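# Fit spool piece between two spring-loaded pipe flanges

## Task

Put the spool piece in the gap between the two pipe ends so that each of its ends is fully seated inside the raised ring of the flange it faces. The pipe ends are on springs and may be pushed or pulled back to open room for the spool. Use any number of the three arms. The fit only counts if it stays put with no robot holding it. Finish by opening the grippers and moving the arms away.

## Robot and tools

Robots: three identical i2rt Big YAM arms, named arm1, arm2 and arm3. Each has six revolute joints, a two-finger gripper and a wrist camera. Their feet sit on the table top (scene frame, metres, heading measured counter-clockwise from +x): arm1 at x=+0.55 y=+0.00 z=+0.72 facing +180; arm2 at x=+0.00 y=+0.65 z=+0.72 facing -90; arm3 at x=+0.00 y=-0.65 z=+0.72 facing +90. The hand can reach roughly 1.0 m from the joint 1 axis. A fixed room camera, cam_high, looks down on the table.

Frames: one scene frame for everything, origin on the floor, +z up. The hand point is halfway between the fingertips; the hand's z axis runs along the fingers and its y axis is the direction the fingers open and close. No output prints foot poses or hand poses.

execute_actions: argument "actions" is a list holding zero or one action. An action is an object keyed by robot name ("arm1", "arm2", "arm3"); each robot gets a "joints" object. Every value there is an absolute target, not an offset, keyed by joint name, so each arm has its own separate set of up to seven named numbers: joint1_rad -2.879 to 2.879 (base yaw, positive counter-clockwise seen from above, 0 points the arm along its foot's facing); joint2_rad 0 to 3.141 (shoulder; 0 has the upper arm lying back roughly level, larger values raise it and then bring it forward); joint3_rad 0 to 3.019 (elbow; 0 is fully folded, larger opens); joint4_rad -1.692 to 1.57 (hand pitch, positive tips fingers up); joint5_rad -1.57 to 1.57 (hand yaw, positive toward the arm's right); joint6_rad -2.094 to 2.094 (hand roll, positive clockwise when viewed from behind the hand); gripper_m 0 to 0.093, fingertip gap in metres. Joint angles are radians. Done-tolerances: ±0.045, 0.14, 0.09, 0.055, 0.03, 0.035 rad and ±0.003 m. All motions in one action begin at once and may finish at different moments; joints move at different speeds, so the hand may sweep a wide curve between postures. Optional "cameras" lists which images to return (arm1_cam_wrist, arm2_cam_wrist, arm3_cam_wrist, cam_high, or "all"); omitted or null means all, [] means none. An empty actions list just reports state and pictures. Any unknown key, camera or out-of-range number rejects the whole call and nothing moves.

wait: "seconds" 0 to 10; commands nothing, then returns state and images. zoom_image: "camera" plus "region" [x0, y0, x1, y1] in pixels of that camera's most recent full image, origin top-left, at most 504 by 504. finished_scene: "scene" number 1 or 2; closes the scene irreversibly and reports success, so only call it once the spool is seated and released.

Reading results: the "pictures" line gives the camera order of the images. joint_status tells how each commanded motion ended. off_target: stopped short and possibly still pushing. contact_stop or time_out: the joint now holds where it stopped, except that after time_out it may keep a nearby target and keep pressing; on_its_own lists such joints, and "held at" there is the held target, not the actual angle. "joint command not followed" (with a cause line) means a safety check blocked that arm's joint targets (the gripper part still runs); those joints show not_followed and may be retried automatically on later actions until a passing target is sent. Calls without an action never show this line. Omitted joints or arms may still be driving toward earlier targets. To relieve pushing, command a joint to its reported position. Very small changes may produce no motion.

Cameras: wrist cameras are fisheye 504x504, cam_high is pinhole 672x504; calibration K, distortion and T_world_to_cam (scene frame to camera) are given in the original setup and may be off by a few degrees or millimetres. Wrist camera poses are derived from joint readings, so they carry extra error. With joints 1 and 6 at 0 and the hand level, the wrist camera sits on top of the hand looking at the fingertips.

Hazards: the arms do not stop on contact and can press very hard. Hard contact between two robots ends the run; the collision check ignores fingers, gripper housings and wrist cameras and may act late, so keep arms well apart. Do not knock anything out of the work area. Avoid drops, slips, slams and hard pushes. Loose objects may occasionally be nudged by outside disturbances. Holding loads or pushing heats motors: a MOTOR HOT line appears from 85 °C, and at 100 °C the arm goes limp and falls (OVER-TEMPERATURE FAULT, keys show limit_stop_at_motor_heat; resend targets after cooling). The simulation keeps running while you compose replies, and robots hold their last command meanwhile. A stop in one call cancels the reply's remaining movement and finish calls. Faster robot motion is preferred once solved.

Each tool is called after "Call:" by a JSON object that holds its "op" and its "data".

## Session

Call:
{"op": "execute_actions", "data": {"actions": []}}

Scene clock: 0.00 s.
arm1.joint_positions: joint1_rad=-0.463 joint2_rad=+0.565 joint3_rad=+1.332 joint4_rad=-1.485 joint5_rad=+0.187 joint6_rad=-0.076 gripper_m=+0.095
arm1.joint_status: not commanded
arm1.hand: x=+0.3925 y=+0.1200 z=+1.2409 quat_wxyz=(-0.195, +0.880, -0.221, -0.374) (m; scene frame)
arm2.joint_positions: joint1_rad=-0.516 joint2_rad=+0.480 joint3_rad=+1.318 joint4_rad=-1.441 joint5_rad=-0.114 joint6_rad=-0.396 gripper_m=+0.095
arm2.joint_status: not commanded
arm2.hand: x=-0.0765 y=+0.4980 z=+1.2858 quat_wxyz=(-0.190, -0.657, -0.588, +0.432) (m; scene frame)
arm3.joint_positions: joint1_rad=-0.247 joint2_rad=+0.538 joint3_rad=+1.438 joint4_rad=-1.418 joint5_rad=-0.152 joint6_rad=+0.319 gripper_m=+0.095
arm3.joint_status: not commanded
arm3.hand: x=+0.0175 y=-0.4762 z=+1.3268 quat_wxyz=(-0.300, +0.444, -0.736, -0.414) (m; scene frame)
pictures: arm1_cam_wrist, arm2_cam_wrist, arm3_cam_wrist, cam_high
Images, in order (width x height): arm1_cam_wrist 504x504, arm2_cam_wrist 504x504, arm3_cam_wrist 504x504, cam_high 672x504.

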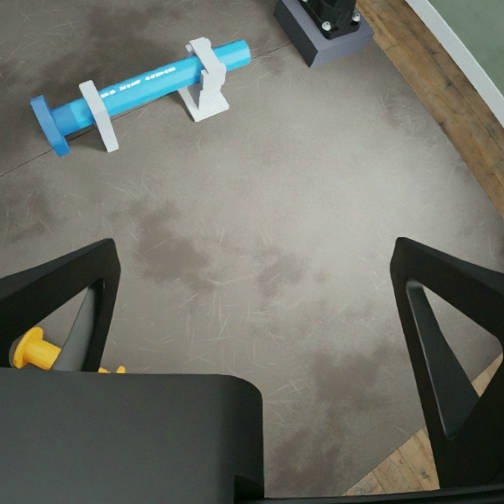

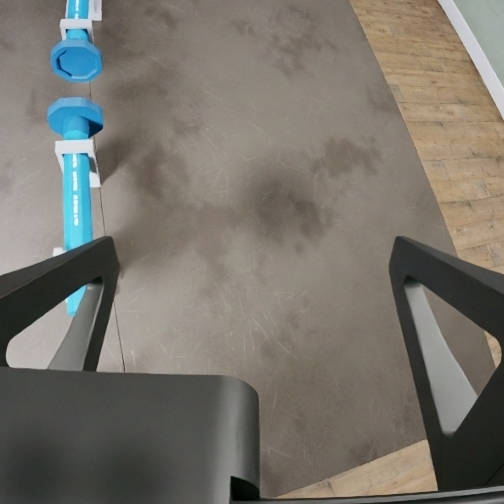

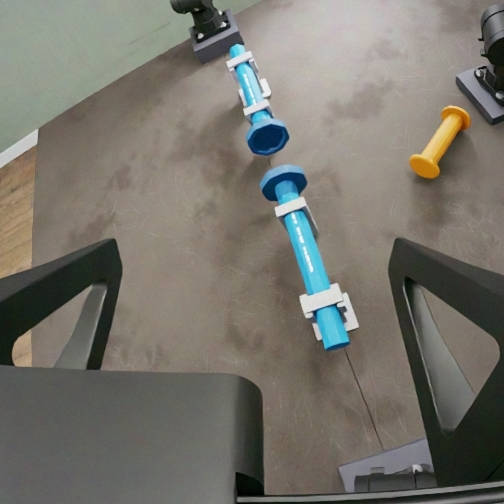

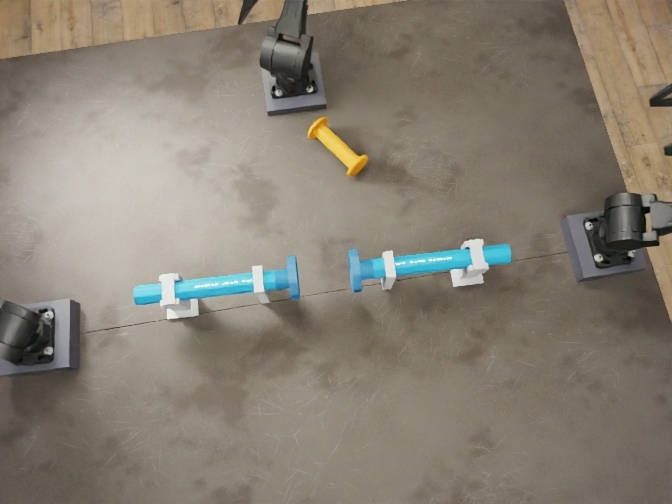

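Call:
{"op": "execute_actions", "data": {"actions": [{"arm1":{"joints":{"joint1_rad":0.43,"joint2_rad":1.0,"joint3_rad":0.9,"joint4_rad":-1.47,"joint5_rad":0,"joint6_rad":0}},"arm2":{"joints":{"joint1_rad":0,"joint2_rad":1.4,"joint3_rad":1.2,"joint4_rad":-1.37,"joint5_rad":0,"joint6_rad":0}},"arm3":{"joints":{"joint1_rad":0,"joint2_rad":1.2,"joint3_rad":1.2,"joint4_rad":-1.0,"joint5_rad":0,"joint6_rad":0}}}]}}

Scene clock: 16.57 s.
arm1.joint_positions: joint1_rad=+0.429 joint2_rad=+1.001 joint3_rad=+0.877 joint4_rad=-1.474 joint5_rad=+0.001 joint6_rad=-0.013 gripper_m=+0.095
arm1.joint_status: all done
arm1.hand: x=+0.3237 y=-0.0979 z=+0.9381 quat_wxyz=(-0.003, +0.978, +0.210, +0.012) (m; scene frame)
arm2.joint_positions: joint1_rad=-0.003 joint2_rad=+1.397 joint3_rad=+1.200 joint4_rad=-1.375 joint5_rad=-0.002 joint6_rad=-0.010 gripper_m=+0.095
arm2.joint_status: all done
arm2.hand: x=-0.0209 y=+0.2554 z=+0.9722 quat_wxyz=(-0.004, -0.722, -0.692, +0.003) (m; scene frame)
arm3.joint_positions: joint1_rad=-0.008 joint2_rad=+1.206 joint3_rad=+1.187 joint4_rad=-1.012 joint5_rad=-0.003 joint6_rad=+0.010 gripper_m=+0.095
arm3.joint_status: all done
arm3.hand: x=+0.0061 y=-0.1959 z=+1.0598 quat_wxyz=(-0.195, +0.672, -0.689, -0.191) (m; scene frame)
pictures: arm1_cam_wrist, arm2_cam_wrist, arm3_cam_wrist, cam_high
camera_calibration (this result's frames):
arm1_cam_wrist: T_world_to_cam=[[-0.409815, 0.912151, -0.00561631, 0.229855], [0.729771, 0.331556, 0.597917, -0.760737], [0.547253, 0.240937, -0.801538, 0.723305], [0, 0, 0, 1]] pos_world=[0.25353, -0.131707, 1.03591]
arm2_cam_wrist: T_world_to_cam=[[-0.998743, 0.0501289, 0.000479039, -0.0287043], [0.0410289, 0.811873, 0.58239, -0.765985], [0.0288056, 0.581677, -0.812909, 0.763284], [0, 0, 0, 1]] pos_world=[-0.0192276, 0.179337, 1.0666]
arm3_cam_wrist: T_world_to_cam=[[0.99967, -0.0256616, -0.000997014, -0.0104761], [-0.0255409, -0.997517, 0.0656323, -0.258968], [-0.00267877, -0.0655852, -0.997843, 1.16867], [0, 0, 0, 1]] pos_world=[0.00698902, -0.181946, 1.18314]
Images, in order (width x height): arm1_cam_wrist 504x504, arm2_cam_wrist 504x504, arm3_cam_wrist 504x504, cam_high 672x504.

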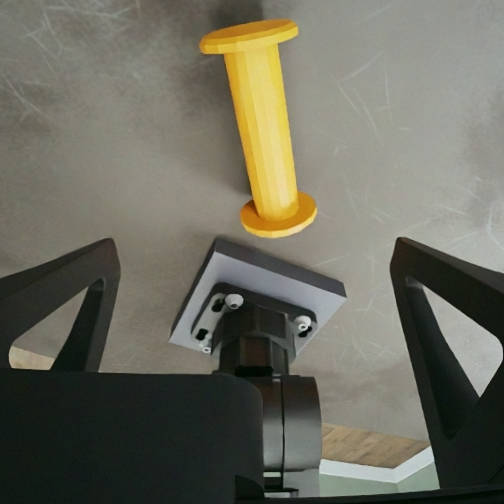

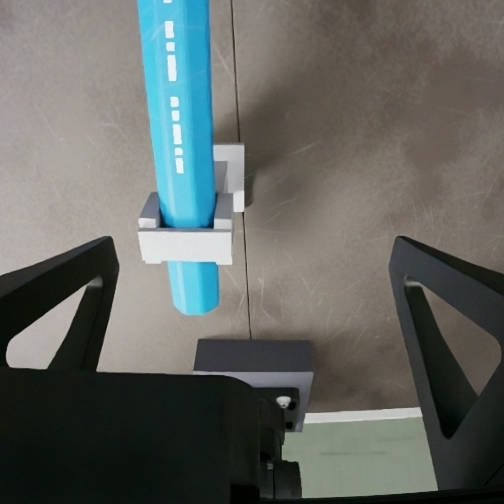

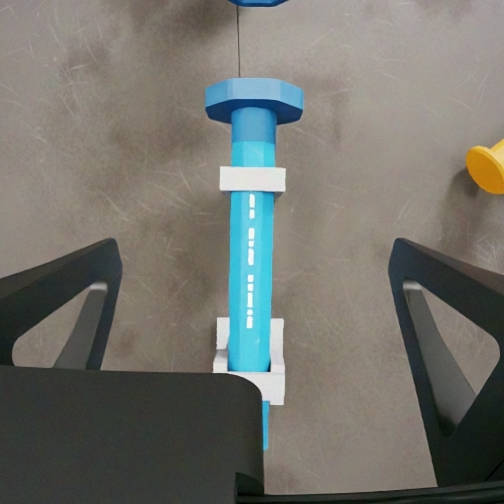

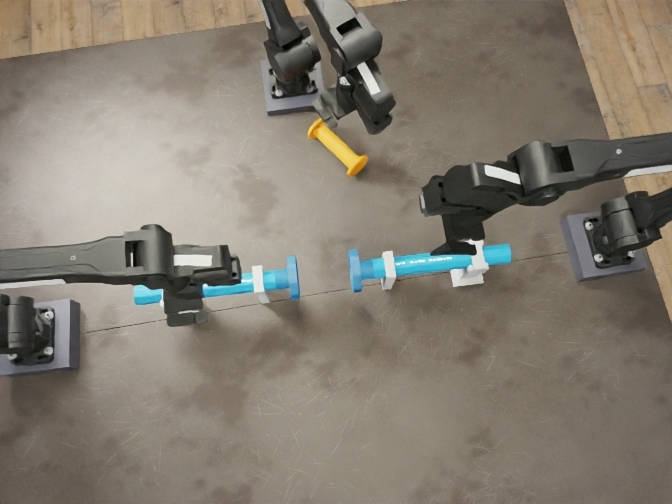

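Call:
{"op": "execute_actions", "data": {"actions": [{"arm1":{"joints":{"joint1_rad":0.41,"joint2_rad":1.115,"joint3_rad":0.61,"joint4_rad":-1.045,"joint6_rad":-0.18}},"arm2":{"joints":{"joint1_rad":0.09,"joint2_rad":1.543,"joint3_rad":1.163,"joint4_rad":-1.19,"joint6_rad":0.05}},"arm3":{"joints":{"joint2_rad":1.543,"joint3_rad":1.17,"joint4_rad":-1.19}}}]}}

Scene clock: 45.27 s.
arm1.joint_positions: joint1_rad=+0.416 joint2_rad=+1.126 joint3_rad=+0.596 joint4_rad=-1.059 joint5_rad=+0.001 joint6_rad=-0.167 gripper_m=+0.095
arm1.joint_status: all done
arm1.hand: x=+0.3239 y=-0.0943 z=+0.8078 quat_wxyz=(-0.001, +0.960, +0.278, +0.008) (m; scene frame)
arm2.joint_positions: joint1_rad=+0.092 joint2_rad=+1.550 joint3_rad=+1.162 joint4_rad=-1.199 joint5_rad=-0.002 joint6_rad=+0.040 gripper_m=+0.095
arm2.joint_status: all done
arm2.hand: x=+0.0183 y=+0.2205 z=+0.8979 quat_wxyz=(+0.002, -0.706, -0.708, -0.002) (m; scene frame)
arm3.joint_positions: joint1_rad=-0.008 joint2_rad=+1.550 joint3_rad=+1.158 joint4_rad=-1.184 joint5_rad=-0.003 joint6_rad=+0.010 gripper_m=+0.095
arm3.joint_status: all done
arm3.hand: x=+0.0068 y=-0.2181 z=+0.8879 quat_wxyz=(-0.004, +0.697, -0.717, -0.002) (m; scene frame)
pictures: arm1_cam_wrist, arm2_cam_wrist, arm3_cam_wrist, cam_high
camera_calibration (this result's frames):
arm1_cam_wrist: T_world_to_cam=[[-0.533757, 0.8456, -0.0079763, 0.261773], [0.679741, 0.434637, 0.590799, -0.652475], [0.503047, 0.309922, -0.806779, 0.642905], [0, 0, 0, 1]] pos_world=[0.259826, -0.137016, 0.906252]
arm2_cam_wrist: T_world_to_cam=[[-0.999987, 0.00477079, 0.00177622, 0.0210667], [0.00489099, 0.803601, 0.595148, -0.704993], [0.00141195, 0.595149, -0.803614, 0.711197], [0, 0, 0, 1]] pos_world=[0.0235103, 0.143165, 0.991066]
arm3_cam_wrist: T_world_to_cam=[[0.999591, -0.0282685, 0.00424546, -0.0171307], [-0.0255917, -0.818809, 0.573496, -0.681802], [-0.0127356, -0.57337, -0.819197, 0.726406], [0, 0, 0, 1]] pos_world=[0.00892651, -0.14225, 0.986153]
Images, in order (width x height): arm1_cam_wrist 504x504, arm2_cam_wrist 504x504, arm3_cam_wrist 504x504, cam_high 672x504.

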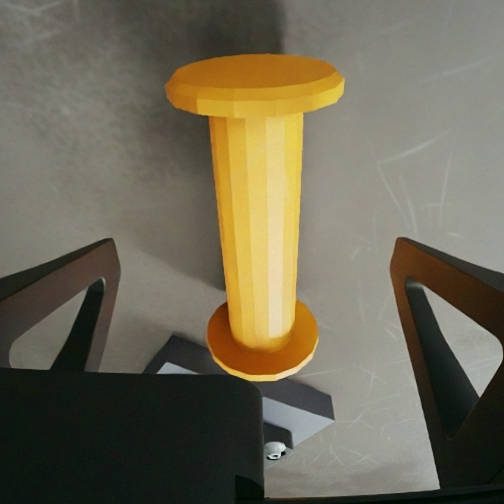

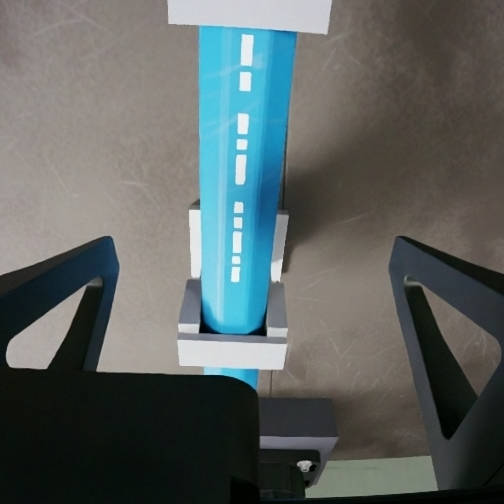

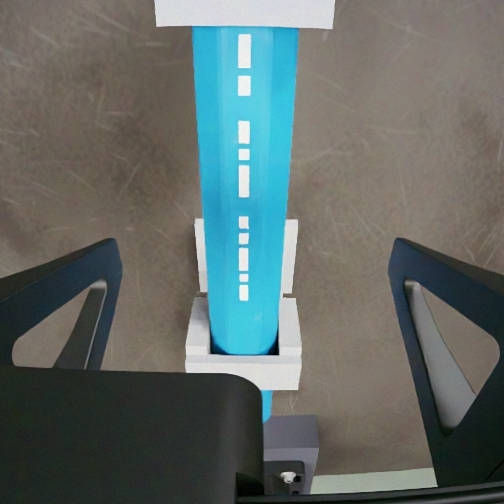

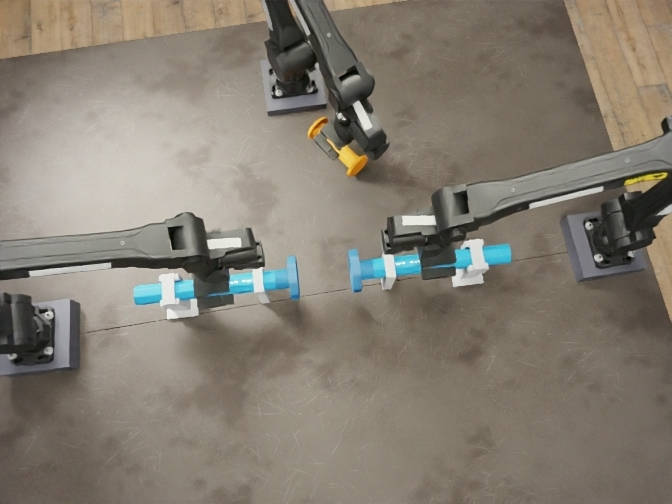

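Call:
{"op": "execute_actions", "data": {"actions": [{"arm1":{"joints":{"joint2_rad":1.125,"joint3_rad":0.445,"joint4_rad":-0.855}},"arm2":{"joints":{"joint1_rad":0.11,"joint2_rad":1.637,"joint3_rad":1.042,"joint4_rad":-0.975}},"arm3":{"joints":{"joint1_rad":0.02,"joint2_rad":1.626,"joint3_rad":1.063,"joint4_rad":-1.0}}}]}}

Call:
{"op": "execute_actions", "data": {"actions": [{"arm1":{"joints":{"gripper_m":0}},"arm2":{"joints":{"gripper_m":0}},"arm3":{"joints":{"gripper_m":0}}}]}}

Scene clock: 57.70 s.
arm1.joint_positions: joint1_rad=+0.416 joint2_rad=+1.126 joint3_rad=+0.431 joint4_rad=-0.870 joint5_rad=+0.001 joint6_rad=-0.167 gripper_m=+0.095
arm1.joint_status: all done
arm1.hand: x=+0.3517 y=-0.0827 z=+0.7561 quat_wxyz=(+0.000, +0.960, +0.278, -0.004) (m; scene frame)
arm2.joint_positions: joint1_rad=+0.099 joint2_rad=+1.640 joint3_rad=+1.038 joint4_rad=-0.985 joint5_rad=-0.002 joint6_rad=+0.040 gripper_m=+0.095
arm2.joint_status: all done
arm2.hand: x=+0.0207 y=+0.2245 z=+0.8191 quat_wxyz=(+0.002, -0.704, -0.710, -0.002) (m; scene frame)
arm3.joint_positions: joint1_rad=+0.009 joint2_rad=+1.629 joint3_rad=+1.056 joint4_rad=-1.008 joint5_rad=-0.002 joint6_rad=+0.010 gripper_m=+0.095
arm3.joint_status: all done
arm3.hand: x=-0.0002 y=-0.2206 z=+0.8210 quat_wxyz=(-0.003, +0.704, -0.711, +0.000) (m; scene frame)
pictures: arm1_cam_wrist, arm2_cam_wrist, arm3_cam_wrist, cam_high
camera_calibration (this result's frames):
arm1_cam_wrist: T_world_to_cam=[[-0.534223, 0.845334, -0.00394632, 0.263396], [0.692648, 0.440397, 0.571217, -0.635138], [0.484607, 0.302424, -0.82079, 0.600091], [0, 0, 0, 1]] pos_world=[0.289832, -0.124427, 0.856389]
arm2_cam_wrist: T_world_to_cam=[[-0.999997, -0.00171408, 0.0018287, 0.025021], [-0.000290032, 0.803836, 0.594851, -0.661054], [-0.0024896, 0.594848, -0.803834, 0.645814], [0, 0, 0, 1]] pos_world=[0.026437, 0.147261, 0.91231]
arm3_cam_wrist: T_world_to_cam=[[0.99993, -0.0107367, 0.00491814, -0.00666257], [-0.0116059, -0.816433, 0.577324, -0.648292], [-0.00218319, -0.57734, -0.816501, 0.666941], [0, 0, 0, 1]] pos_world=[0.000594133, -0.144307, 0.918865]
Images, in order (width x height): arm1_cam_wrist 504x504, arm2_cam_wrist 504x504, arm3_cam_wrist 504x504, cam_high 672x504.

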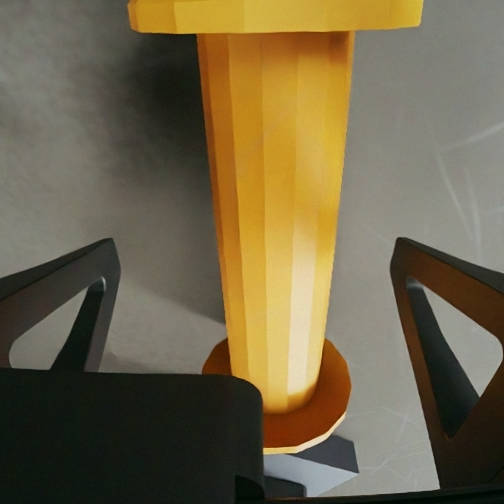

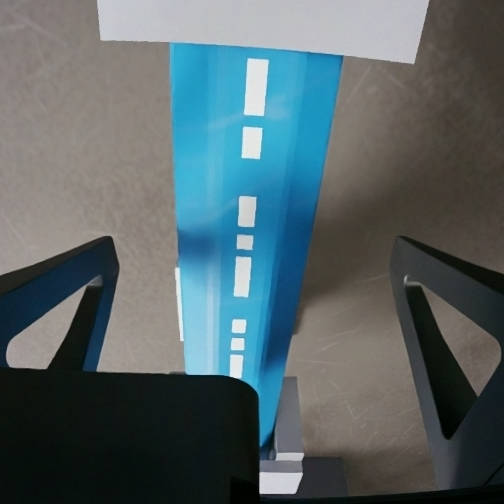

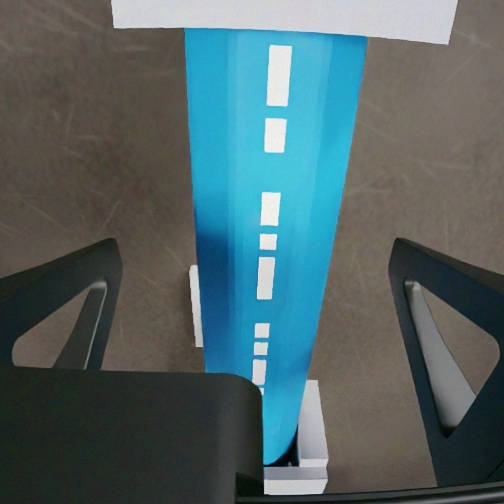

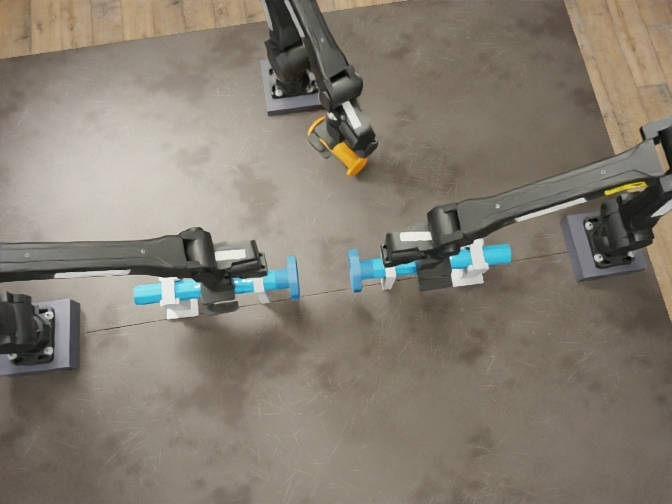

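Scene clock: 58.43 s.
arm1.joint_positions: joint1_rad=+0.415 joint2_rad=+1.126 joint3_rad=+0.431 joint4_rad=-0.867 joint5_rad=+0.000 joint6_rad=-0.168 gripper_m=+0.035
arm1.joint_status: gripper_m off_target (ended at +0.035, target +0.000)
arm1.hand: x=+0.3510 y=-0.0828 z=+0.7561 quat_wxyz=(+0.001, +0.960, +0.278, -0.006) (m; scene frame)
arm2.joint_positions: joint1_rad=+0.105 joint2_rad=+1.640 joint3_rad=+1.038 joint4_rad=-0.984 joint5_rad=-0.006 joint6_rad=+0.050 gripper_m=+0.039
arm2.joint_status: gripper_m off_target (ended at +0.039, target +0.000)
arm2.hand: x=+0.0243 y=+0.2244 z=+0.8191 quat_wxyz=(+0.000, -0.705, -0.709, -0.003) (m; scene frame)
arm3.joint_positions: joint1_rad=+0.008 joint2_rad=+1.629 joint3_rad=+1.056 joint4_rad=-1.008 joint5_rad=+0.005 joint6_rad=+0.010 gripper_m=+0.040
arm3.joint_status: gripper_m off_target (ended at +0.040, target +0.000)
arm3.hand: x=+0.0015 y=-0.2205 z=+0.8210 quat_wxyz=(-0.006, +0.703, -0.711, +0.003) (m; scene frame)
pictures: arm1_cam_wrist, arm2_cam_wrist, arm3_cam_wrist, cam_high
camera_calibration (this result's frames):
arm1_cam_wrist: T_world_to_cam=[[-0.534239, 0.845323, -0.00424738, 0.263406], [0.693882, 0.441388, 0.56895, -0.633264], [0.482821, 0.301008, -0.822361, 0.602153], [0, 0, 0, 1]] pos_world=[0.2894, -0.124401, 0.856601]
arm2_cam_wrist: T_world_to_cam=[[-0.999995, 0.00174033, -0.00267904, 0.0315008], [-0.000191892, 0.804359, 0.594144, -0.660514], [0.00318892, 0.594142, -0.804354, 0.64632], [0, 0, 0, 1]] pos_world=[0.0293128, 0.147229, 0.912395]
arm3_cam_wrist: T_world_to_cam=[[0.999846, -0.0122953, 0.0125288, -0.0148933], [-0.0172713, -0.816634, 0.576898, -0.647892], [0.00313828, -0.577025, -0.81672, 0.66725], [0, 0, 0, 1]] pos_world=[0.00160705, -0.144253, 0.918911]
Images, in order (width x height): arm1_cam_wrist 504x504, arm2_cam_wrist 504x504, arm3_cam_wrist 504x504, cam_high 672x504.

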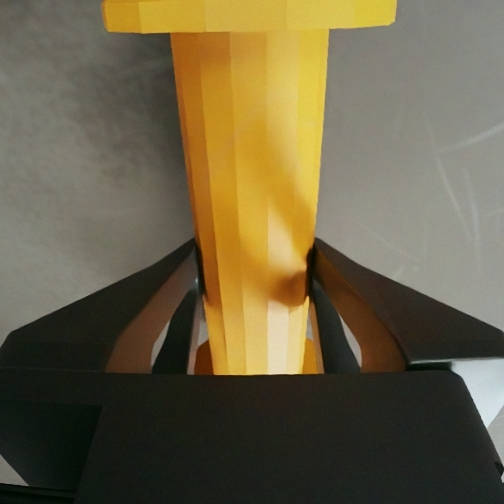

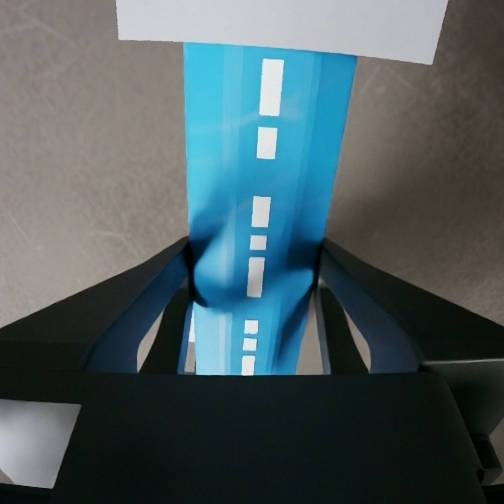

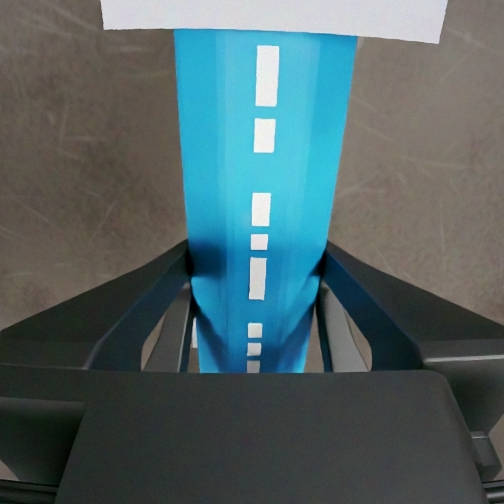

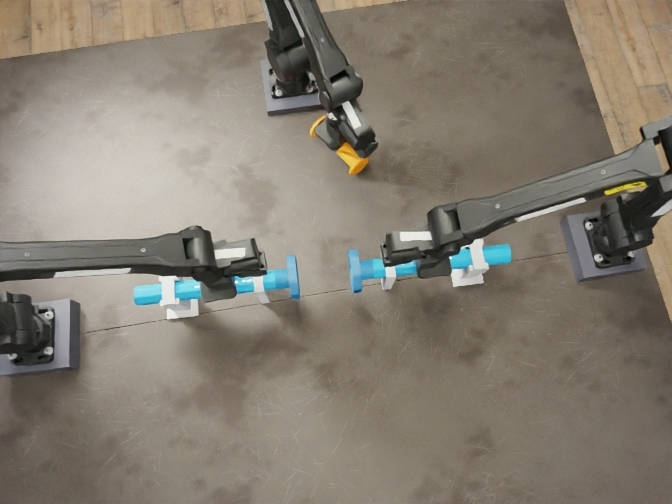

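Call:
{"op": "execute_actions", "data": {"actions": [{"arm1":{"joints":{"gripper_m":0.06}},"arm2":{"joints":{"joint2_rad":1.537,"joint3_rad":0.942}},"arm3":{"joints":{"joint2_rad":1.526,"joint3_rad":0.963}}}], "cameras": []}}

Call:
{"op": "execute_actions", "data": {"actions": [{"arm1":{"joints":{"joint2_rad":1.16,"joint3_rad":0.42,"joint4_rad":-0.805}}}], "cameras": []}}

Call:
{"op": "execute_actions", "data": {"actions": [{"arm1":{"joints":{"gripper_m":0}}}]}}

Scene clock: 66.33 s.
arm1.joint_positions: joint1_rad=+0.415 joint2_rad=+1.126 joint3_rad=+0.431 joint4_rad=-0.867 joint5_rad=+0.000 joint6_rad=-0.168 gripper_m=+0.060
arm1.joint_status: all done
arm1.hand: x=+0.3510 y=-0.0828 z=+0.7561 quat_wxyz=(+0.001, +0.960, +0.278, -0.006) (m; scene frame)
arm2.joint_positions: joint1_rad=+0.105 joint2_rad=+1.586 joint3_rad=+0.973 joint4_rad=-0.925 joint5_rad=-0.008 joint6_rad=+0.056 gripper_m=+0.039
arm2.joint_status: all done
arm2.hand: x=+0.0241 y=+0.2354 z=+0.8200 quat_wxyz=(-0.018, -0.707, -0.707, +0.012) (m; scene frame)
arm3.joint_positions: joint1_rad=+0.008 joint2_rad=+1.575 joint3_rad=+0.991 joint4_rad=-0.954 joint5_rad=+0.004 joint6_rad=+0.010 gripper_m=+0.040
arm3.joint_status: all done
arm3.hand: x=+0.0013 y=-0.2330 z=+0.8213 quat_wxyz=(-0.020, +0.703, -0.711, -0.012) (m; scene frame)
pictures: none
No camera images: the call's "cameras" was empty. Leave "cameras" out to get every camera's image.

Scene clock: 67.07 s.
arm1.joint_positions: joint1_rad=+0.415 joint2_rad=+1.157 joint3_rad=+0.416 joint4_rad=-0.819 joint5_rad=+0.000 joint6_rad=-0.168 gripper_m=+0.060
arm1.joint_status: all done
arm1.hand: x=+0.3502 y=-0.0831 z=+0.7461 quat_wxyz=(+0.001, +0.960, +0.278, -0.007) (m; scene frame)
arm2.joint_positions: joint1_rad=+0.105 joint2_rad=+1.586 joint3_rad=+0.973 joint4_rad=-0.925 joint5_rad=-0.008 joint6_rad=+0.056 gripper_m=+0.039
arm2.joint_status: not commanded
arm2.hand: x=+0.0241 y=+0.2354 z=+0.8200 quat_wxyz=(-0.018, -0.707, -0.707, +0.012) (m; scene frame)
arm3.joint_positions: joint1_rad=+0.008 joint2_rad=+1.575 joint3_rad=+0.991 joint4_rad=-0.954 joint5_rad=+0.004 joint6_rad=+0.010 gripper_m=+0.040
arm3.joint_status: not commanded
arm3.hand: x=+0.0013 y=-0.2330 z=+0.8213 quat_wxyz=(-0.020, +0.703, -0.711, -0.012) (m; scene frame)
pictures: none
No camera images: the call's "cameras" was empty. Leave "cameras" out to get every camera's image.

Scene clock: 67.70 s.
arm1.joint_positions: joint1_rad=+0.415 joint2_rad=+1.157 joint3_rad=+0.416 joint4_rad=-0.817 joint5_rad=+0.000 joint6_rad=-0.169 gripper_m=+0.035
arm1.joint_status: gripper_m off_target (ended at +0.035, target +0.000)
arm1.hand: x=+0.3498 y=-0.0833 z=+0.7461 quat_wxyz=(+0.001, +0.960, +0.279, -0.008) (m; scene frame)
arm2.joint_positions: joint1_rad=+0.105 joint2_rad=+1.586 joint3_rad=+0.973 joint4_rad=-0.925 joint5_rad=-0.008 joint6_rad=+0.056 gripper_m=+0.039
arm2.joint_status: not commanded
arm2.hand: x=+0.0241 y=+0.2354 z=+0.8200 quat_wxyz=(-0.018, -0.707, -0.707, +0.012) (m; scene frame)
arm3.joint_positions: joint1_rad=+0.008 joint2_rad=+1.575 joint3_rad=+0.991 joint4_rad=-0.954 joint5_rad=+0.004 joint6_rad=+0.010 gripper_m=+0.040
arm3.joint_status: not commanded
arm3.hand: x=+0.0013 y=-0.2330 z=+0.8213 quat_wxyz=(-0.020, +0.703, -0.711, -0.012) (m; scene frame)
pictures: arm1_cam_wrist, arm2_cam_wrist, arm3_cam_wrist, cam_high
camera_calibration (this result's frames):
arm1_cam_wrist: T_world_to_cam=[[-0.534897, 0.844911, -0.0030971, 0.262407], [0.696027, 0.442713, 0.565289, -0.624408], [0.47899, 0.300216, -0.824887, 0.597864], [0, 0, 0, 1]] pos_world=[0.288594, -0.124765, 0.846954]
arm2_cam_wrist: T_world_to_cam=[[-0.999954, 0.00672094, -0.00676984, 0.0334156], [0.00183056, 0.831666, 0.555273, -0.644484], [0.0093622, 0.555235, -0.831641, 0.671906], [0, 0, 0, 1]] pos_world=[0.0283033, 0.162705, 0.916875]
arm3_cam_wrist: T_world_to_cam=[[0.999858, -0.0125006, 0.0112999, -0.0139405], [-0.0166315, -0.839914, 0.542465, -0.635356], [0.0027098, -0.542576, -0.840002, 0.687459], [0, 0, 0, 1]] pos_world=[0.00150867, -0.16082, 0.922283]
Images, in order (width x height): arm1_cam_wrist 504x504, arm2_cam_wrist 504x504, arm3_cam_wrist 504x504, cam_high 672x504.

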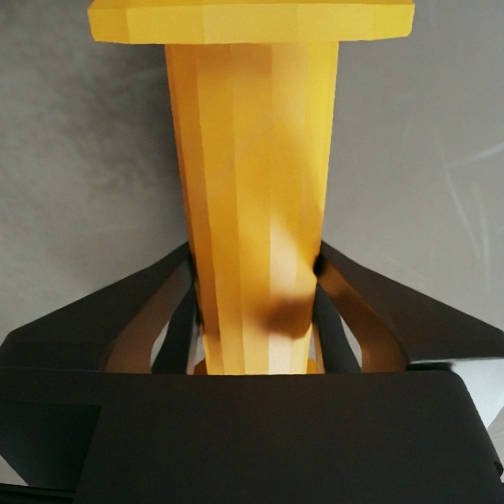

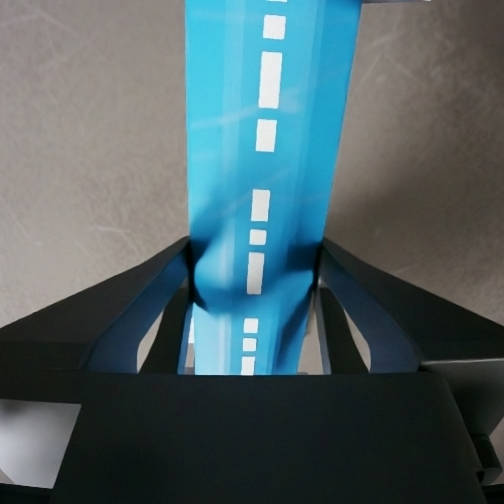

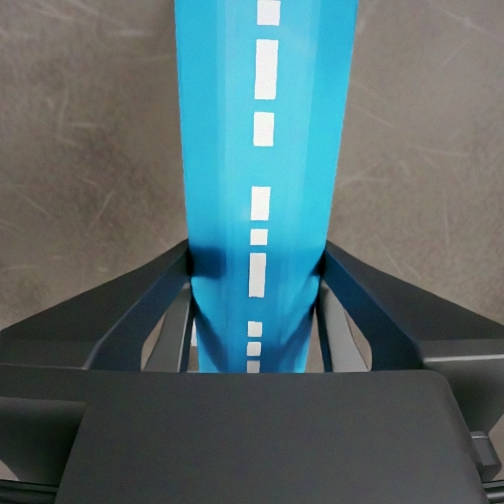

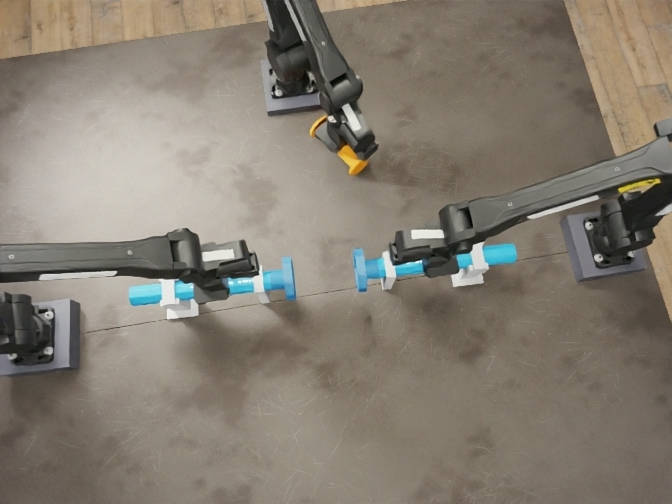

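Call:
{"op": "execute_actions", "data": {"actions": [{"arm1":{"joints":{"joint3_rad":0.68,"joint4_rad":-1.06}},"arm2":{"joints":{"joint2_rad":1.44,"joint3_rad":0.88,"joint4_rad":-1.11}},"arm3":{"joints":{"joint2_rad":1.43,"joint3_rad":0.90,"joint4_rad":-1.13}}}], "cameras": []}}

Call:
{"op": "execute_actions", "data": {"actions": [{"arm1":{"joints":{"joint1_rad":0.02,"joint2_rad":1.63,"joint3_rad":1.04,"joint4_rad":-0.95,"joint6_rad":-1.53}}}]}}

Scene clock: 80.67 s.
arm1.joint_positions: joint1_rad=+0.415 joint2_rad=+1.165 joint3_rad=+0.648 joint4_rad=-1.047 joint5_rad=+0.000 joint6_rad=-0.169 gripper_m=+0.035
arm1.joint_status: all done
arm1.hand: x=+0.3023 y=-0.1032 z=+0.8159 quat_wxyz=(+0.000, +0.960, +0.279, -0.005) (m; scene frame)
arm2.joint_positions: joint1_rad=+0.108 joint2_rad=+1.556 joint3_rad=+0.937 joint4_rad=-0.924 joint5_rad=-0.010 joint6_rad=+0.058 gripper_m=+0.039
arm2.joint_status: joint4_rad time_out (moved +0.001 of -0.185); the others done
arm2.on_its_own: joint4_rad reads -0.924 and still pushes toward -1.110 since a time_out
arm2.hand: x=+0.0247 y=+0.2492 z=+0.8204 quat_wxyz=(-0.017, -0.707, -0.707, +0.010) (m; scene frame)
arm3.joint_positions: joint1_rad=+0.008 joint2_rad=+1.545 joint3_rad=+0.957 joint4_rad=-0.952 joint5_rad=+0.003 joint6_rad=+0.010 gripper_m=+0.040
arm3.joint_status: joint4_rad time_out (moved +0.002 of -0.176); the others done
arm3.on_its_own: joint4_rad reads -0.952 and still pushes toward -1.130 since a time_out
arm3.hand: x=+0.0011 y=-0.2454 z=+0.8219 quat_wxyz=(-0.019, +0.703, -0.711, -0.012) (m; scene frame)
pictures: none
No camera images: the call's "cameras" was empty. Leave "cameras" out to get every camera's image.

not run: a stop came earlier in this reply.

Call:
{"op": "execute_actions", "data": {"actions": [{"arm1":{"joints":{"joint1_rad":0.02,"joint2_rad":1.63,"joint3_rad":1.05,"joint4_rad":-0.95,"joint6_rad":-1.53}},"arm2":{"joints":{"joint2_rad":1.47}},"arm3":{"joints":{"joint2_rad":1.46}}}]}}

Scene clock: 84.70 s.
arm1.joint_positions: joint1_rad=+0.016 joint2_rad=+1.654 joint3_rad=+1.014 joint4_rad=-0.951 joint5_rad=+0.002 joint6_rad=-1.517 gripper_m=+0.035
arm1.joint_status: all done
arm1.hand: x=+0.1278 y=+0.0021 z=+0.7740 quat_wxyz=(+0.006, +0.727, +0.687, +0.007) (m; scene frame)
arm2.joint_positions: joint1_rad=+0.108 joint2_rad=+1.556 joint3_rad=+0.937 joint4_rad=-0.924 joint5_rad=-0.010 joint6_rad=+0.058 gripper_m=+0.039
arm2.joint_status: all done
arm2.on_its_own: joint4_rad reads -0.924 and still pushes toward -1.110 since a time_out
arm2.hand: x=+0.0247 y=+0.2492 z=+0.8204 quat_wxyz=(-0.017, -0.707, -0.707, +0.010) (m; scene frame)
arm3.joint_positions: joint1_rad=+0.008 joint2_rad=+1.545 joint3_rad=+0.957 joint4_rad=-0.952 joint5_rad=+0.003 joint6_rad=+0.010 gripper_m=+0.040
arm3.joint_status: all done
arm3.on_its_own: joint4_rad reads -0.952 and still pushes toward -1.130 since a time_out
arm3.hand: x=+0.0011 y=-0.2454 z=+0.8219 quat_wxyz=(-0.019, +0.703, -0.711, -0.012) (m; scene frame)
pictures: arm1_cam_wrist, arm2_cam_wrist, arm3_cam_wrist, cam_high
camera_calibration (this result's frames):
arm1_cam_wrist: T_world_to_cam=[[-0.99803, 0.0580938, -0.0237046, 0.148409], [0.0336343, 0.814282, 0.579494, -0.450609], [0.0529672, 0.577554, -0.814632, 0.747531], [0, 0, 0, 1]] pos_world=[0.123678, -0.0734385, 0.873605]
arm2_cam_wrist: T_world_to_cam=[[-0.999935, 0.00665492, -0.00923392, 0.0359796], [0.000357665, 0.829234, 0.558901, -0.658449], [0.0113765, 0.558861, -0.829183, 0.661593], [0, 0, 0, 1]] pos_world=[0.0286862, 0.17603, 0.916922]
arm3_cam_wrist: T_world_to_cam=[[0.99988, -0.0116803, 0.010208, -0.0127883], [-0.0153535, -0.839094, 0.543769, -0.646986], [0.00221408, -0.543861, -0.839173, 0.680262], [0, 0, 0, 1]] pos_world=[0.00134716, -0.173064, 0.922799]
Images, in order (width x height): arm1_cam_wrist 504x504, arm2_cam_wrist 504x504, arm3_cam_wrist 504x504, cam_high 672x504.

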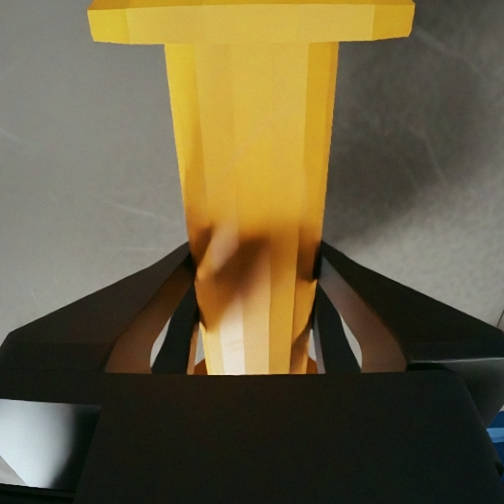

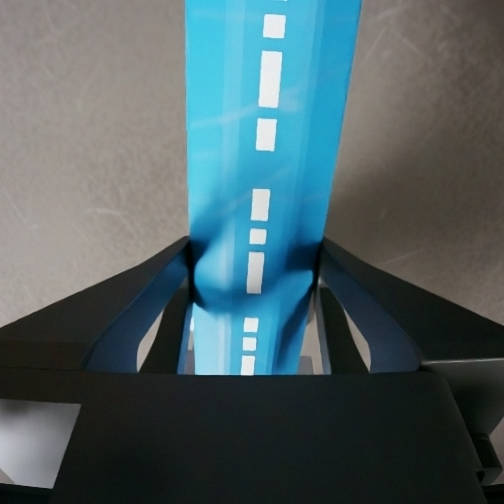

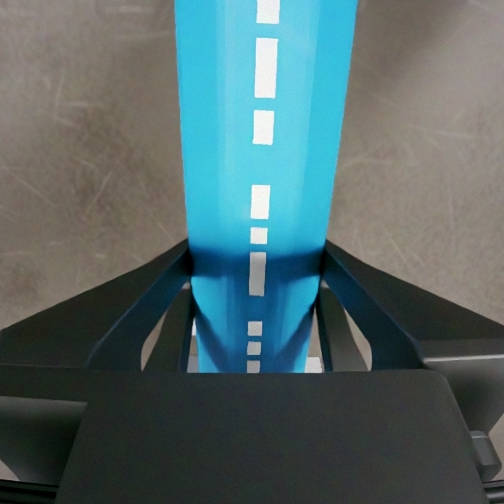

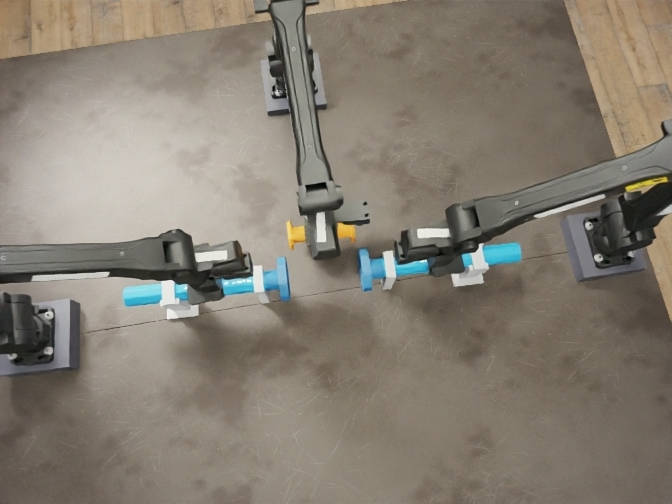

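Call:
{"op": "execute_actions", "data": {"actions": [{"arm1":{"joints":{"joint3_rad":1.175,"joint4_rad":-1.06}}}], "cameras": ["arm1_cam_wrist","cam_high"]}}

Call:
{"op": "zoom_image", "data": {"camera": "cam_high", "region": [240, 180, 410, 320]}}

Scene clock: 90.53 s.
arm1.joint_positions: joint1_rad=+0.016 joint2_rad=+1.651 joint3_rad=+1.135 joint4_rad=-1.047 joint5_rad=+0.002 joint6_rad=-1.517 gripper_m=+0.035
arm1.joint_status: all done
arm1.hand: x=+0.0962 y=+0.0022 z=+0.8138 quat_wxyz=(-0.004, +0.727, +0.687, -0.003) (m; scene frame)
arm2.joint_positions: joint1_rad=+0.108 joint2_rad=+1.556 joint3_rad=+0.937 joint4_rad=-0.924 joint5_rad=-0.010 joint6_rad=+0.058 gripper_m=+0.039
arm2.joint_status: not commanded
arm2.on_its_own: joint4_rad reads -0.924 and still pushes toward -1.110 since a time_out
arm2.hand: x=+0.0247 y=+0.2492 z=+0.8204 quat_wxyz=(-0.017, -0.707, -0.707, +0.010) (m; scene frame)
arm3.joint_positions: joint1_rad=+0.008 joint2_rad=+1.545 joint3_rad=+0.957 joint4_rad=-0.952 joint5_rad=+0.003 joint6_rad=+0.010 gripper_m=+0.040
arm3.joint_status: not commanded
arm3.on_its_own: joint4_rad reads -0.952 and still pushes toward -1.130 since a time_out
arm3.hand: x=+0.0011 y=-0.2454 z=+0.8219 quat_wxyz=(-0.019, +0.703, -0.711, -0.012) (m; scene frame)
pictures: arm1_cam_wrist, cam_high
camera_calibration (this result's frames):
arm1_cam_wrist: T_world_to_cam=[[-0.998347, 0.0573504, 0.00371741, 0.0955515], [0.0489296, 0.814266, 0.578427, -0.473303], [0.030146, 0.577653, -0.815726, 0.784624], [0, 0, 0, 1]] pos_world=[0.0948988, -0.0733255, 0.913454]
Images, in order (width x height): arm1_cam_wrist 504x504, cam_high 672x504.

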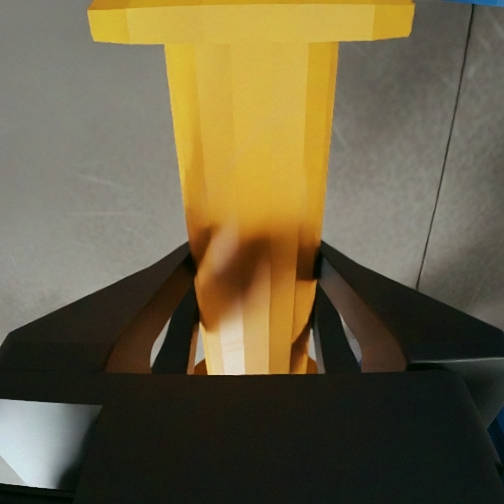

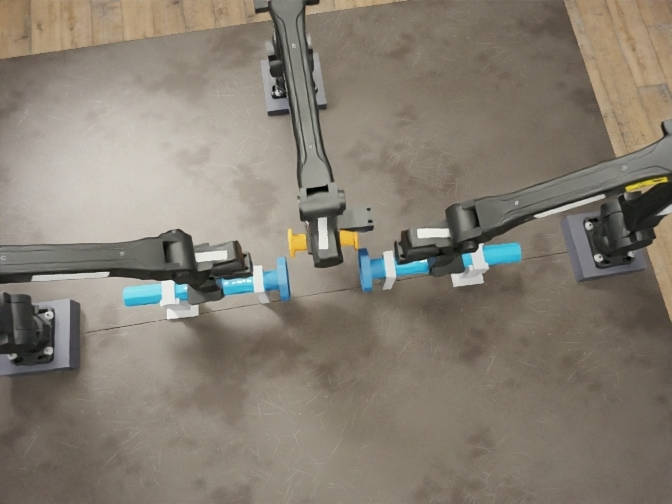

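Region (240, 180, 410, 320) of cam_high's 672x504 image, scaled by 2.965, with more detail than that image has; it fills the top 415 rows of this view, and the rest is white.

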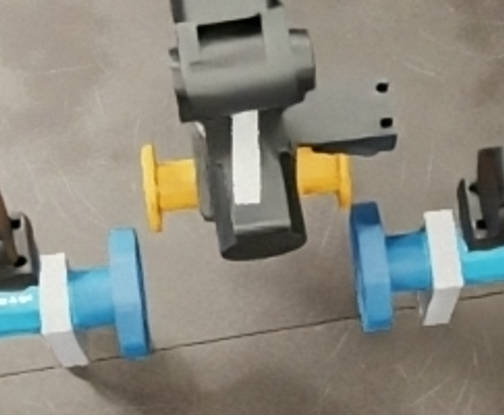

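Call:
{"op": "execute_actions", "data": {"actions": [{"arm1":{"joints":{"joint1_rad":-0.012,"joint6_rad":-1.59}}}], "cameras": []}}

Call:
{"op": "execute_actions", "data": {"actions": [{"arm1":{"joints":{"joint2_rad":1.72,"joint3_rad":1.295,"joint4_rad":-1.095}}}], "cameras": ["arm1_cam_wrist","cam_high"]}}

Call:
{"op": "zoom_image", "data": {"camera": "cam_high", "region": [240, 180, 410, 320]}}

Scene clock: 99.80 s.
arm1.joint_positions: joint1_rad=-0.010 joint2_rad=+1.651 joint3_rad=+1.135 joint4_rad=-1.047 joint5_rad=+0.001 joint6_rad=-1.577 gripper_m=+0.035
arm1.joint_status: all done
arm1.hand: x=+0.0964 y=+0.0139 z=+0.8138 quat_wxyz=(-0.004, +0.715, +0.699, -0.003) (m; scene frame)
arm2.joint_positions: joint1_rad=+0.108 joint2_rad=+1.556 joint3_rad=+0.937 joint4_rad=-0.924 joint5_rad=-0.010 joint6_rad=+0.058 gripper_m=+0.039
arm2.joint_status: not commanded
arm2.on_its_own: joint4_rad reads -0.924 and still pushes toward -1.110 since a time_out
arm2.hand: x=+0.0247 y=+0.2492 z=+0.8204 quat_wxyz=(-0.017, -0.707, -0.707, +0.010) (m; scene frame)
arm3.joint_positions: joint1_rad=+0.008 joint2_rad=+1.545 joint3_rad=+0.957 joint4_rad=-0.952 joint5_rad=+0.003 joint6_rad=+0.010 gripper_m=+0.040
arm3.joint_status: not commanded
arm3.on_its_own: joint4_rad reads -0.952 and still pushes toward -1.130 since a time_out
arm3.hand: x=+0.0011 y=-0.2454 z=+0.8219 quat_wxyz=(-0.019, +0.703, -0.711, -0.012) (m; scene frame)
pictures: none
No camera images: the call's "cameras" was empty. Leave "cameras" out to get every camera's image.

Scene clock: 100.57 s.
arm1.joint_positions: joint1_rad=-0.010 joint2_rad=+1.737 joint3_rad=+1.243 joint4_rad=-1.085 joint5_rad=+0.001 joint6_rad=-1.577 gripper_m=+0.035
arm1.joint_status: all done
arm1.hand: x=+0.0647 y=+0.0148 z=+0.8115 quat_wxyz=(+0.002, +0.715, +0.699, +0.002) (m; scene frame)
arm2.joint_positions: joint1_rad=+0.108 joint2_rad=+1.556 joint3_rad=+0.937 joint4_rad=-0.924 joint5_rad=-0.010 joint6_rad=+0.058 gripper_m=+0.039
arm2.joint_status: not commanded
arm2.on_its_own: joint4_rad reads -0.924 and still pushes toward -1.110 since a time_out
arm2.hand: x=+0.0247 y=+0.2492 z=+0.8204 quat_wxyz=(-0.017, -0.707, -0.707, +0.010) (m; scene frame)
arm3.joint_positions: joint1_rad=+0.008 joint2_rad=+1.545 joint3_rad=+0.957 joint4_rad=-0.952 joint5_rad=+0.003 joint6_rad=+0.010 gripper_m=+0.040
arm3.joint_status: not commanded
arm3.on_its_own: joint4_rad reads -0.952 and still pushes toward -1.130 since a time_out
arm3.hand: x=+0.0011 y=-0.2454 z=+0.8219 quat_wxyz=(-0.019, +0.703, -0.711, -0.012) (m; scene frame)
pictures: arm1_cam_wrist, cam_high
camera_calibration (this result's frames):
arm1_cam_wrist: T_world_to_cam=[[-0.999649, 0.0234139, -0.0123694, 0.0770658], [0.0119465, 0.815639, 0.578438, -0.478343], [0.0236325, 0.578087, -0.815633, 0.776731], [0, 0, 0, 1]] pos_world=[0.0643972, -0.0606673, 0.911172]
Images, in order (width x height): arm1_cam_wrist 504x504, cam_high 672x504.

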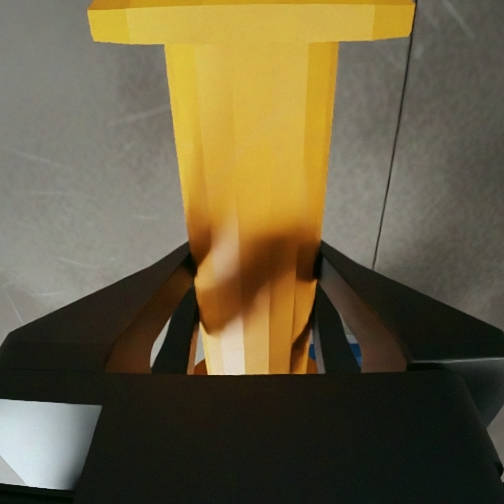

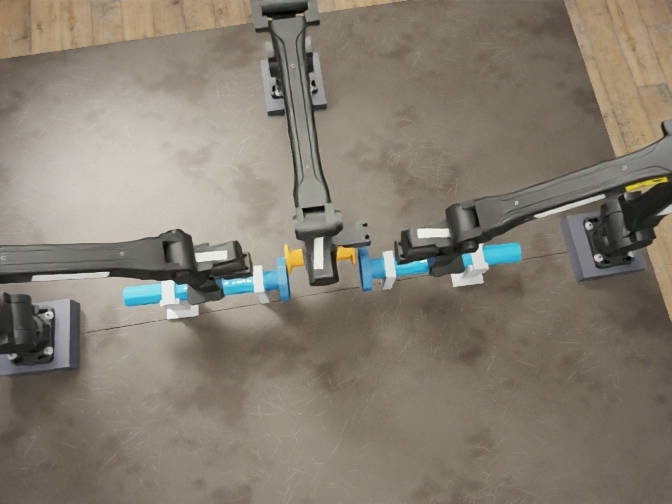

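Region (240, 180, 410, 320) of cam_high's 672x504 image, scaled by 2.965, with more detail than that image has; it fills the top 415 rows of this view, and the rest is white.

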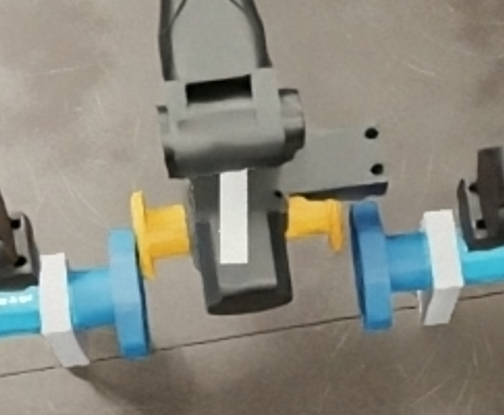

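Call:
{"op": "execute_actions", "data": {"actions": [{"arm1":{"joints":{"joint1_rad":0.008}}}], "cameras": []}}

Call:
{"op": "execute_actions", "data": {"actions": [{"arm1":{"joints":{"joint2_rad":1.835,"joint3_rad":1.455,"joint4_rad":-1.135}}}], "cameras": ["arm1_cam_wrist","cam_high"]}}

Call:
{"op": "zoom_image", "data": {"camera": "cam_high", "region": [240, 180, 410, 320]}}

Scene clock: 105.70 s.
arm1.joint_positions: joint1_rad=+0.003 joint2_rad=+1.737 joint3_rad=+1.243 joint4_rad=-1.085 joint5_rad=+0.001 joint6_rad=-1.577 gripper_m=+0.035
arm1.joint_status: all done
arm1.hand: x=+0.0646 y=+0.0082 z=+0.8115 quat_wxyz=(+0.002, +0.710, +0.704, +0.002) (m; scene frame)
arm2.joint_positions: joint1_rad=+0.108 joint2_rad=+1.556 joint3_rad=+0.937 joint4_rad=-0.924 joint5_rad=-0.010 joint6_rad=+0.058 gripper_m=+0.039
arm2.joint_status: not commanded
arm2.on_its_own: joint4_rad reads -0.924 and still pushes toward -1.110 since a time_out
arm2.hand: x=+0.0247 y=+0.2492 z=+0.8204 quat_wxyz=(-0.017, -0.707, -0.707, +0.010) (m; scene frame)
arm3.joint_positions: joint1_rad=+0.008 joint2_rad=+1.545 joint3_rad=+0.957 joint4_rad=-0.952 joint5_rad=+0.003 joint6_rad=+0.010 gripper_m=+0.040
arm3.joint_status: not commanded
arm3.on_its_own: joint4_rad reads -0.952 and still pushes toward -1.130 since a time_out
arm3.hand: x=+0.0011 y=-0.2454 z=+0.8219 quat_wxyz=(-0.019, +0.703, -0.711, -0.012) (m; scene frame)
pictures: none
No camera images: the call's "cameras" was empty. Leave "cameras" out to get every camera's image.

Scene clock: 106.47 s.
arm1.joint_positions: joint1_rad=+0.003 joint2_rad=+1.855 joint3_rad=+1.398 joint4_rad=-1.125 joint5_rad=+0.004 joint6_rad=-1.578 gripper_m=+0.035
arm1.joint_status: all done
arm1.hand: x=+0.0171 y=+0.0093 z=+0.8063 quat_wxyz=(+0.002, +0.710, +0.704, +0.004) (m; scene frame)
arm2.joint_positions: joint1_rad=+0.108 joint2_rad=+1.556 joint3_rad=+0.937 joint4_rad=-0.924 joint5_rad=-0.010 joint6_rad=+0.058 gripper_m=+0.039
arm2.joint_status: not commanded
arm2.on_its_own: joint4_rad reads -0.924 and still pushes toward -1.110 since a time_out
arm2.hand: x=+0.0247 y=+0.2492 z=+0.8204 quat_wxyz=(-0.017, -0.707, -0.707, +0.010) (m; scene frame)
arm3.joint_positions: joint1_rad=+0.008 joint2_rad=+1.545 joint3_rad=+0.957 joint4_rad=-0.952 joint5_rad=+0.003 joint6_rad=+0.010 gripper_m=+0.040
arm3.joint_status: not commanded
arm3.on_its_own: joint4_rad reads -0.952 and still pushes toward -1.130 since a time_out
arm3.hand: x=+0.0011 y=-0.2454 z=+0.8219 quat_wxyz=(-0.019, +0.703, -0.711, -0.012) (m; scene frame)
pictures: arm1_cam_wrist, cam_high
camera_calibration (this result's frames):
arm1_cam_wrist: T_world_to_cam=[[-0.999843, 0.00931511, -0.0150442, 0.0318335], [-0.00114401, 0.814404, 0.580297, -0.471501], [0.0176576, 0.580223, -0.814266, 0.775804], [0, 0, 0, 1]] pos_world=[0.0175902, -0.066443, 0.9058]
Images, in order (width x height): arm1_cam_wrist 504x504, cam_high 672x504.

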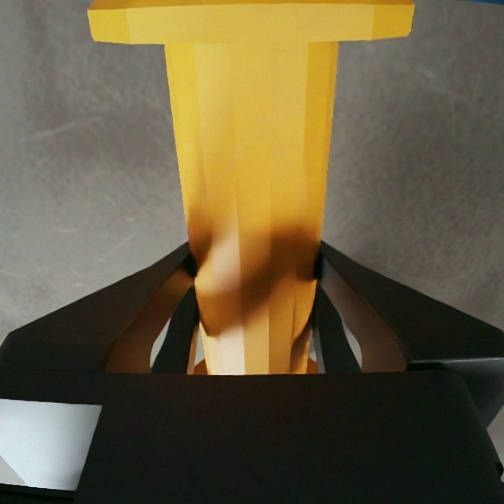

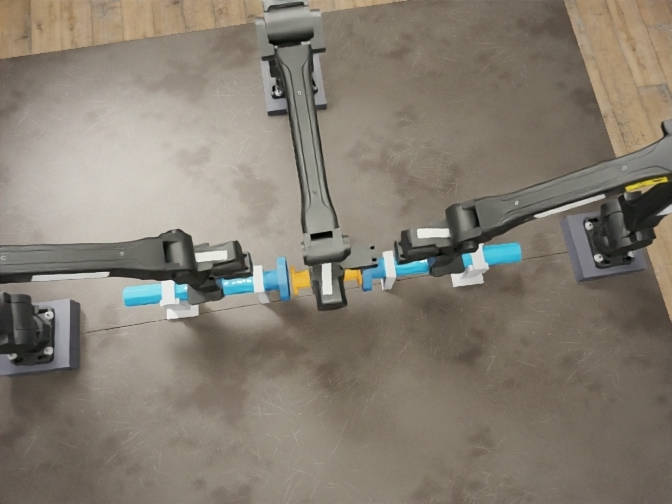

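Region (240, 180, 410, 320) of cam_high's 672x504 image, scaled by 2.965, with more detail than that image has; it fills the top 415 rows of this view, and the rest is white.

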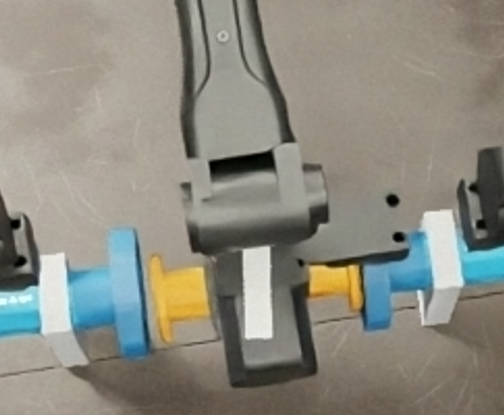

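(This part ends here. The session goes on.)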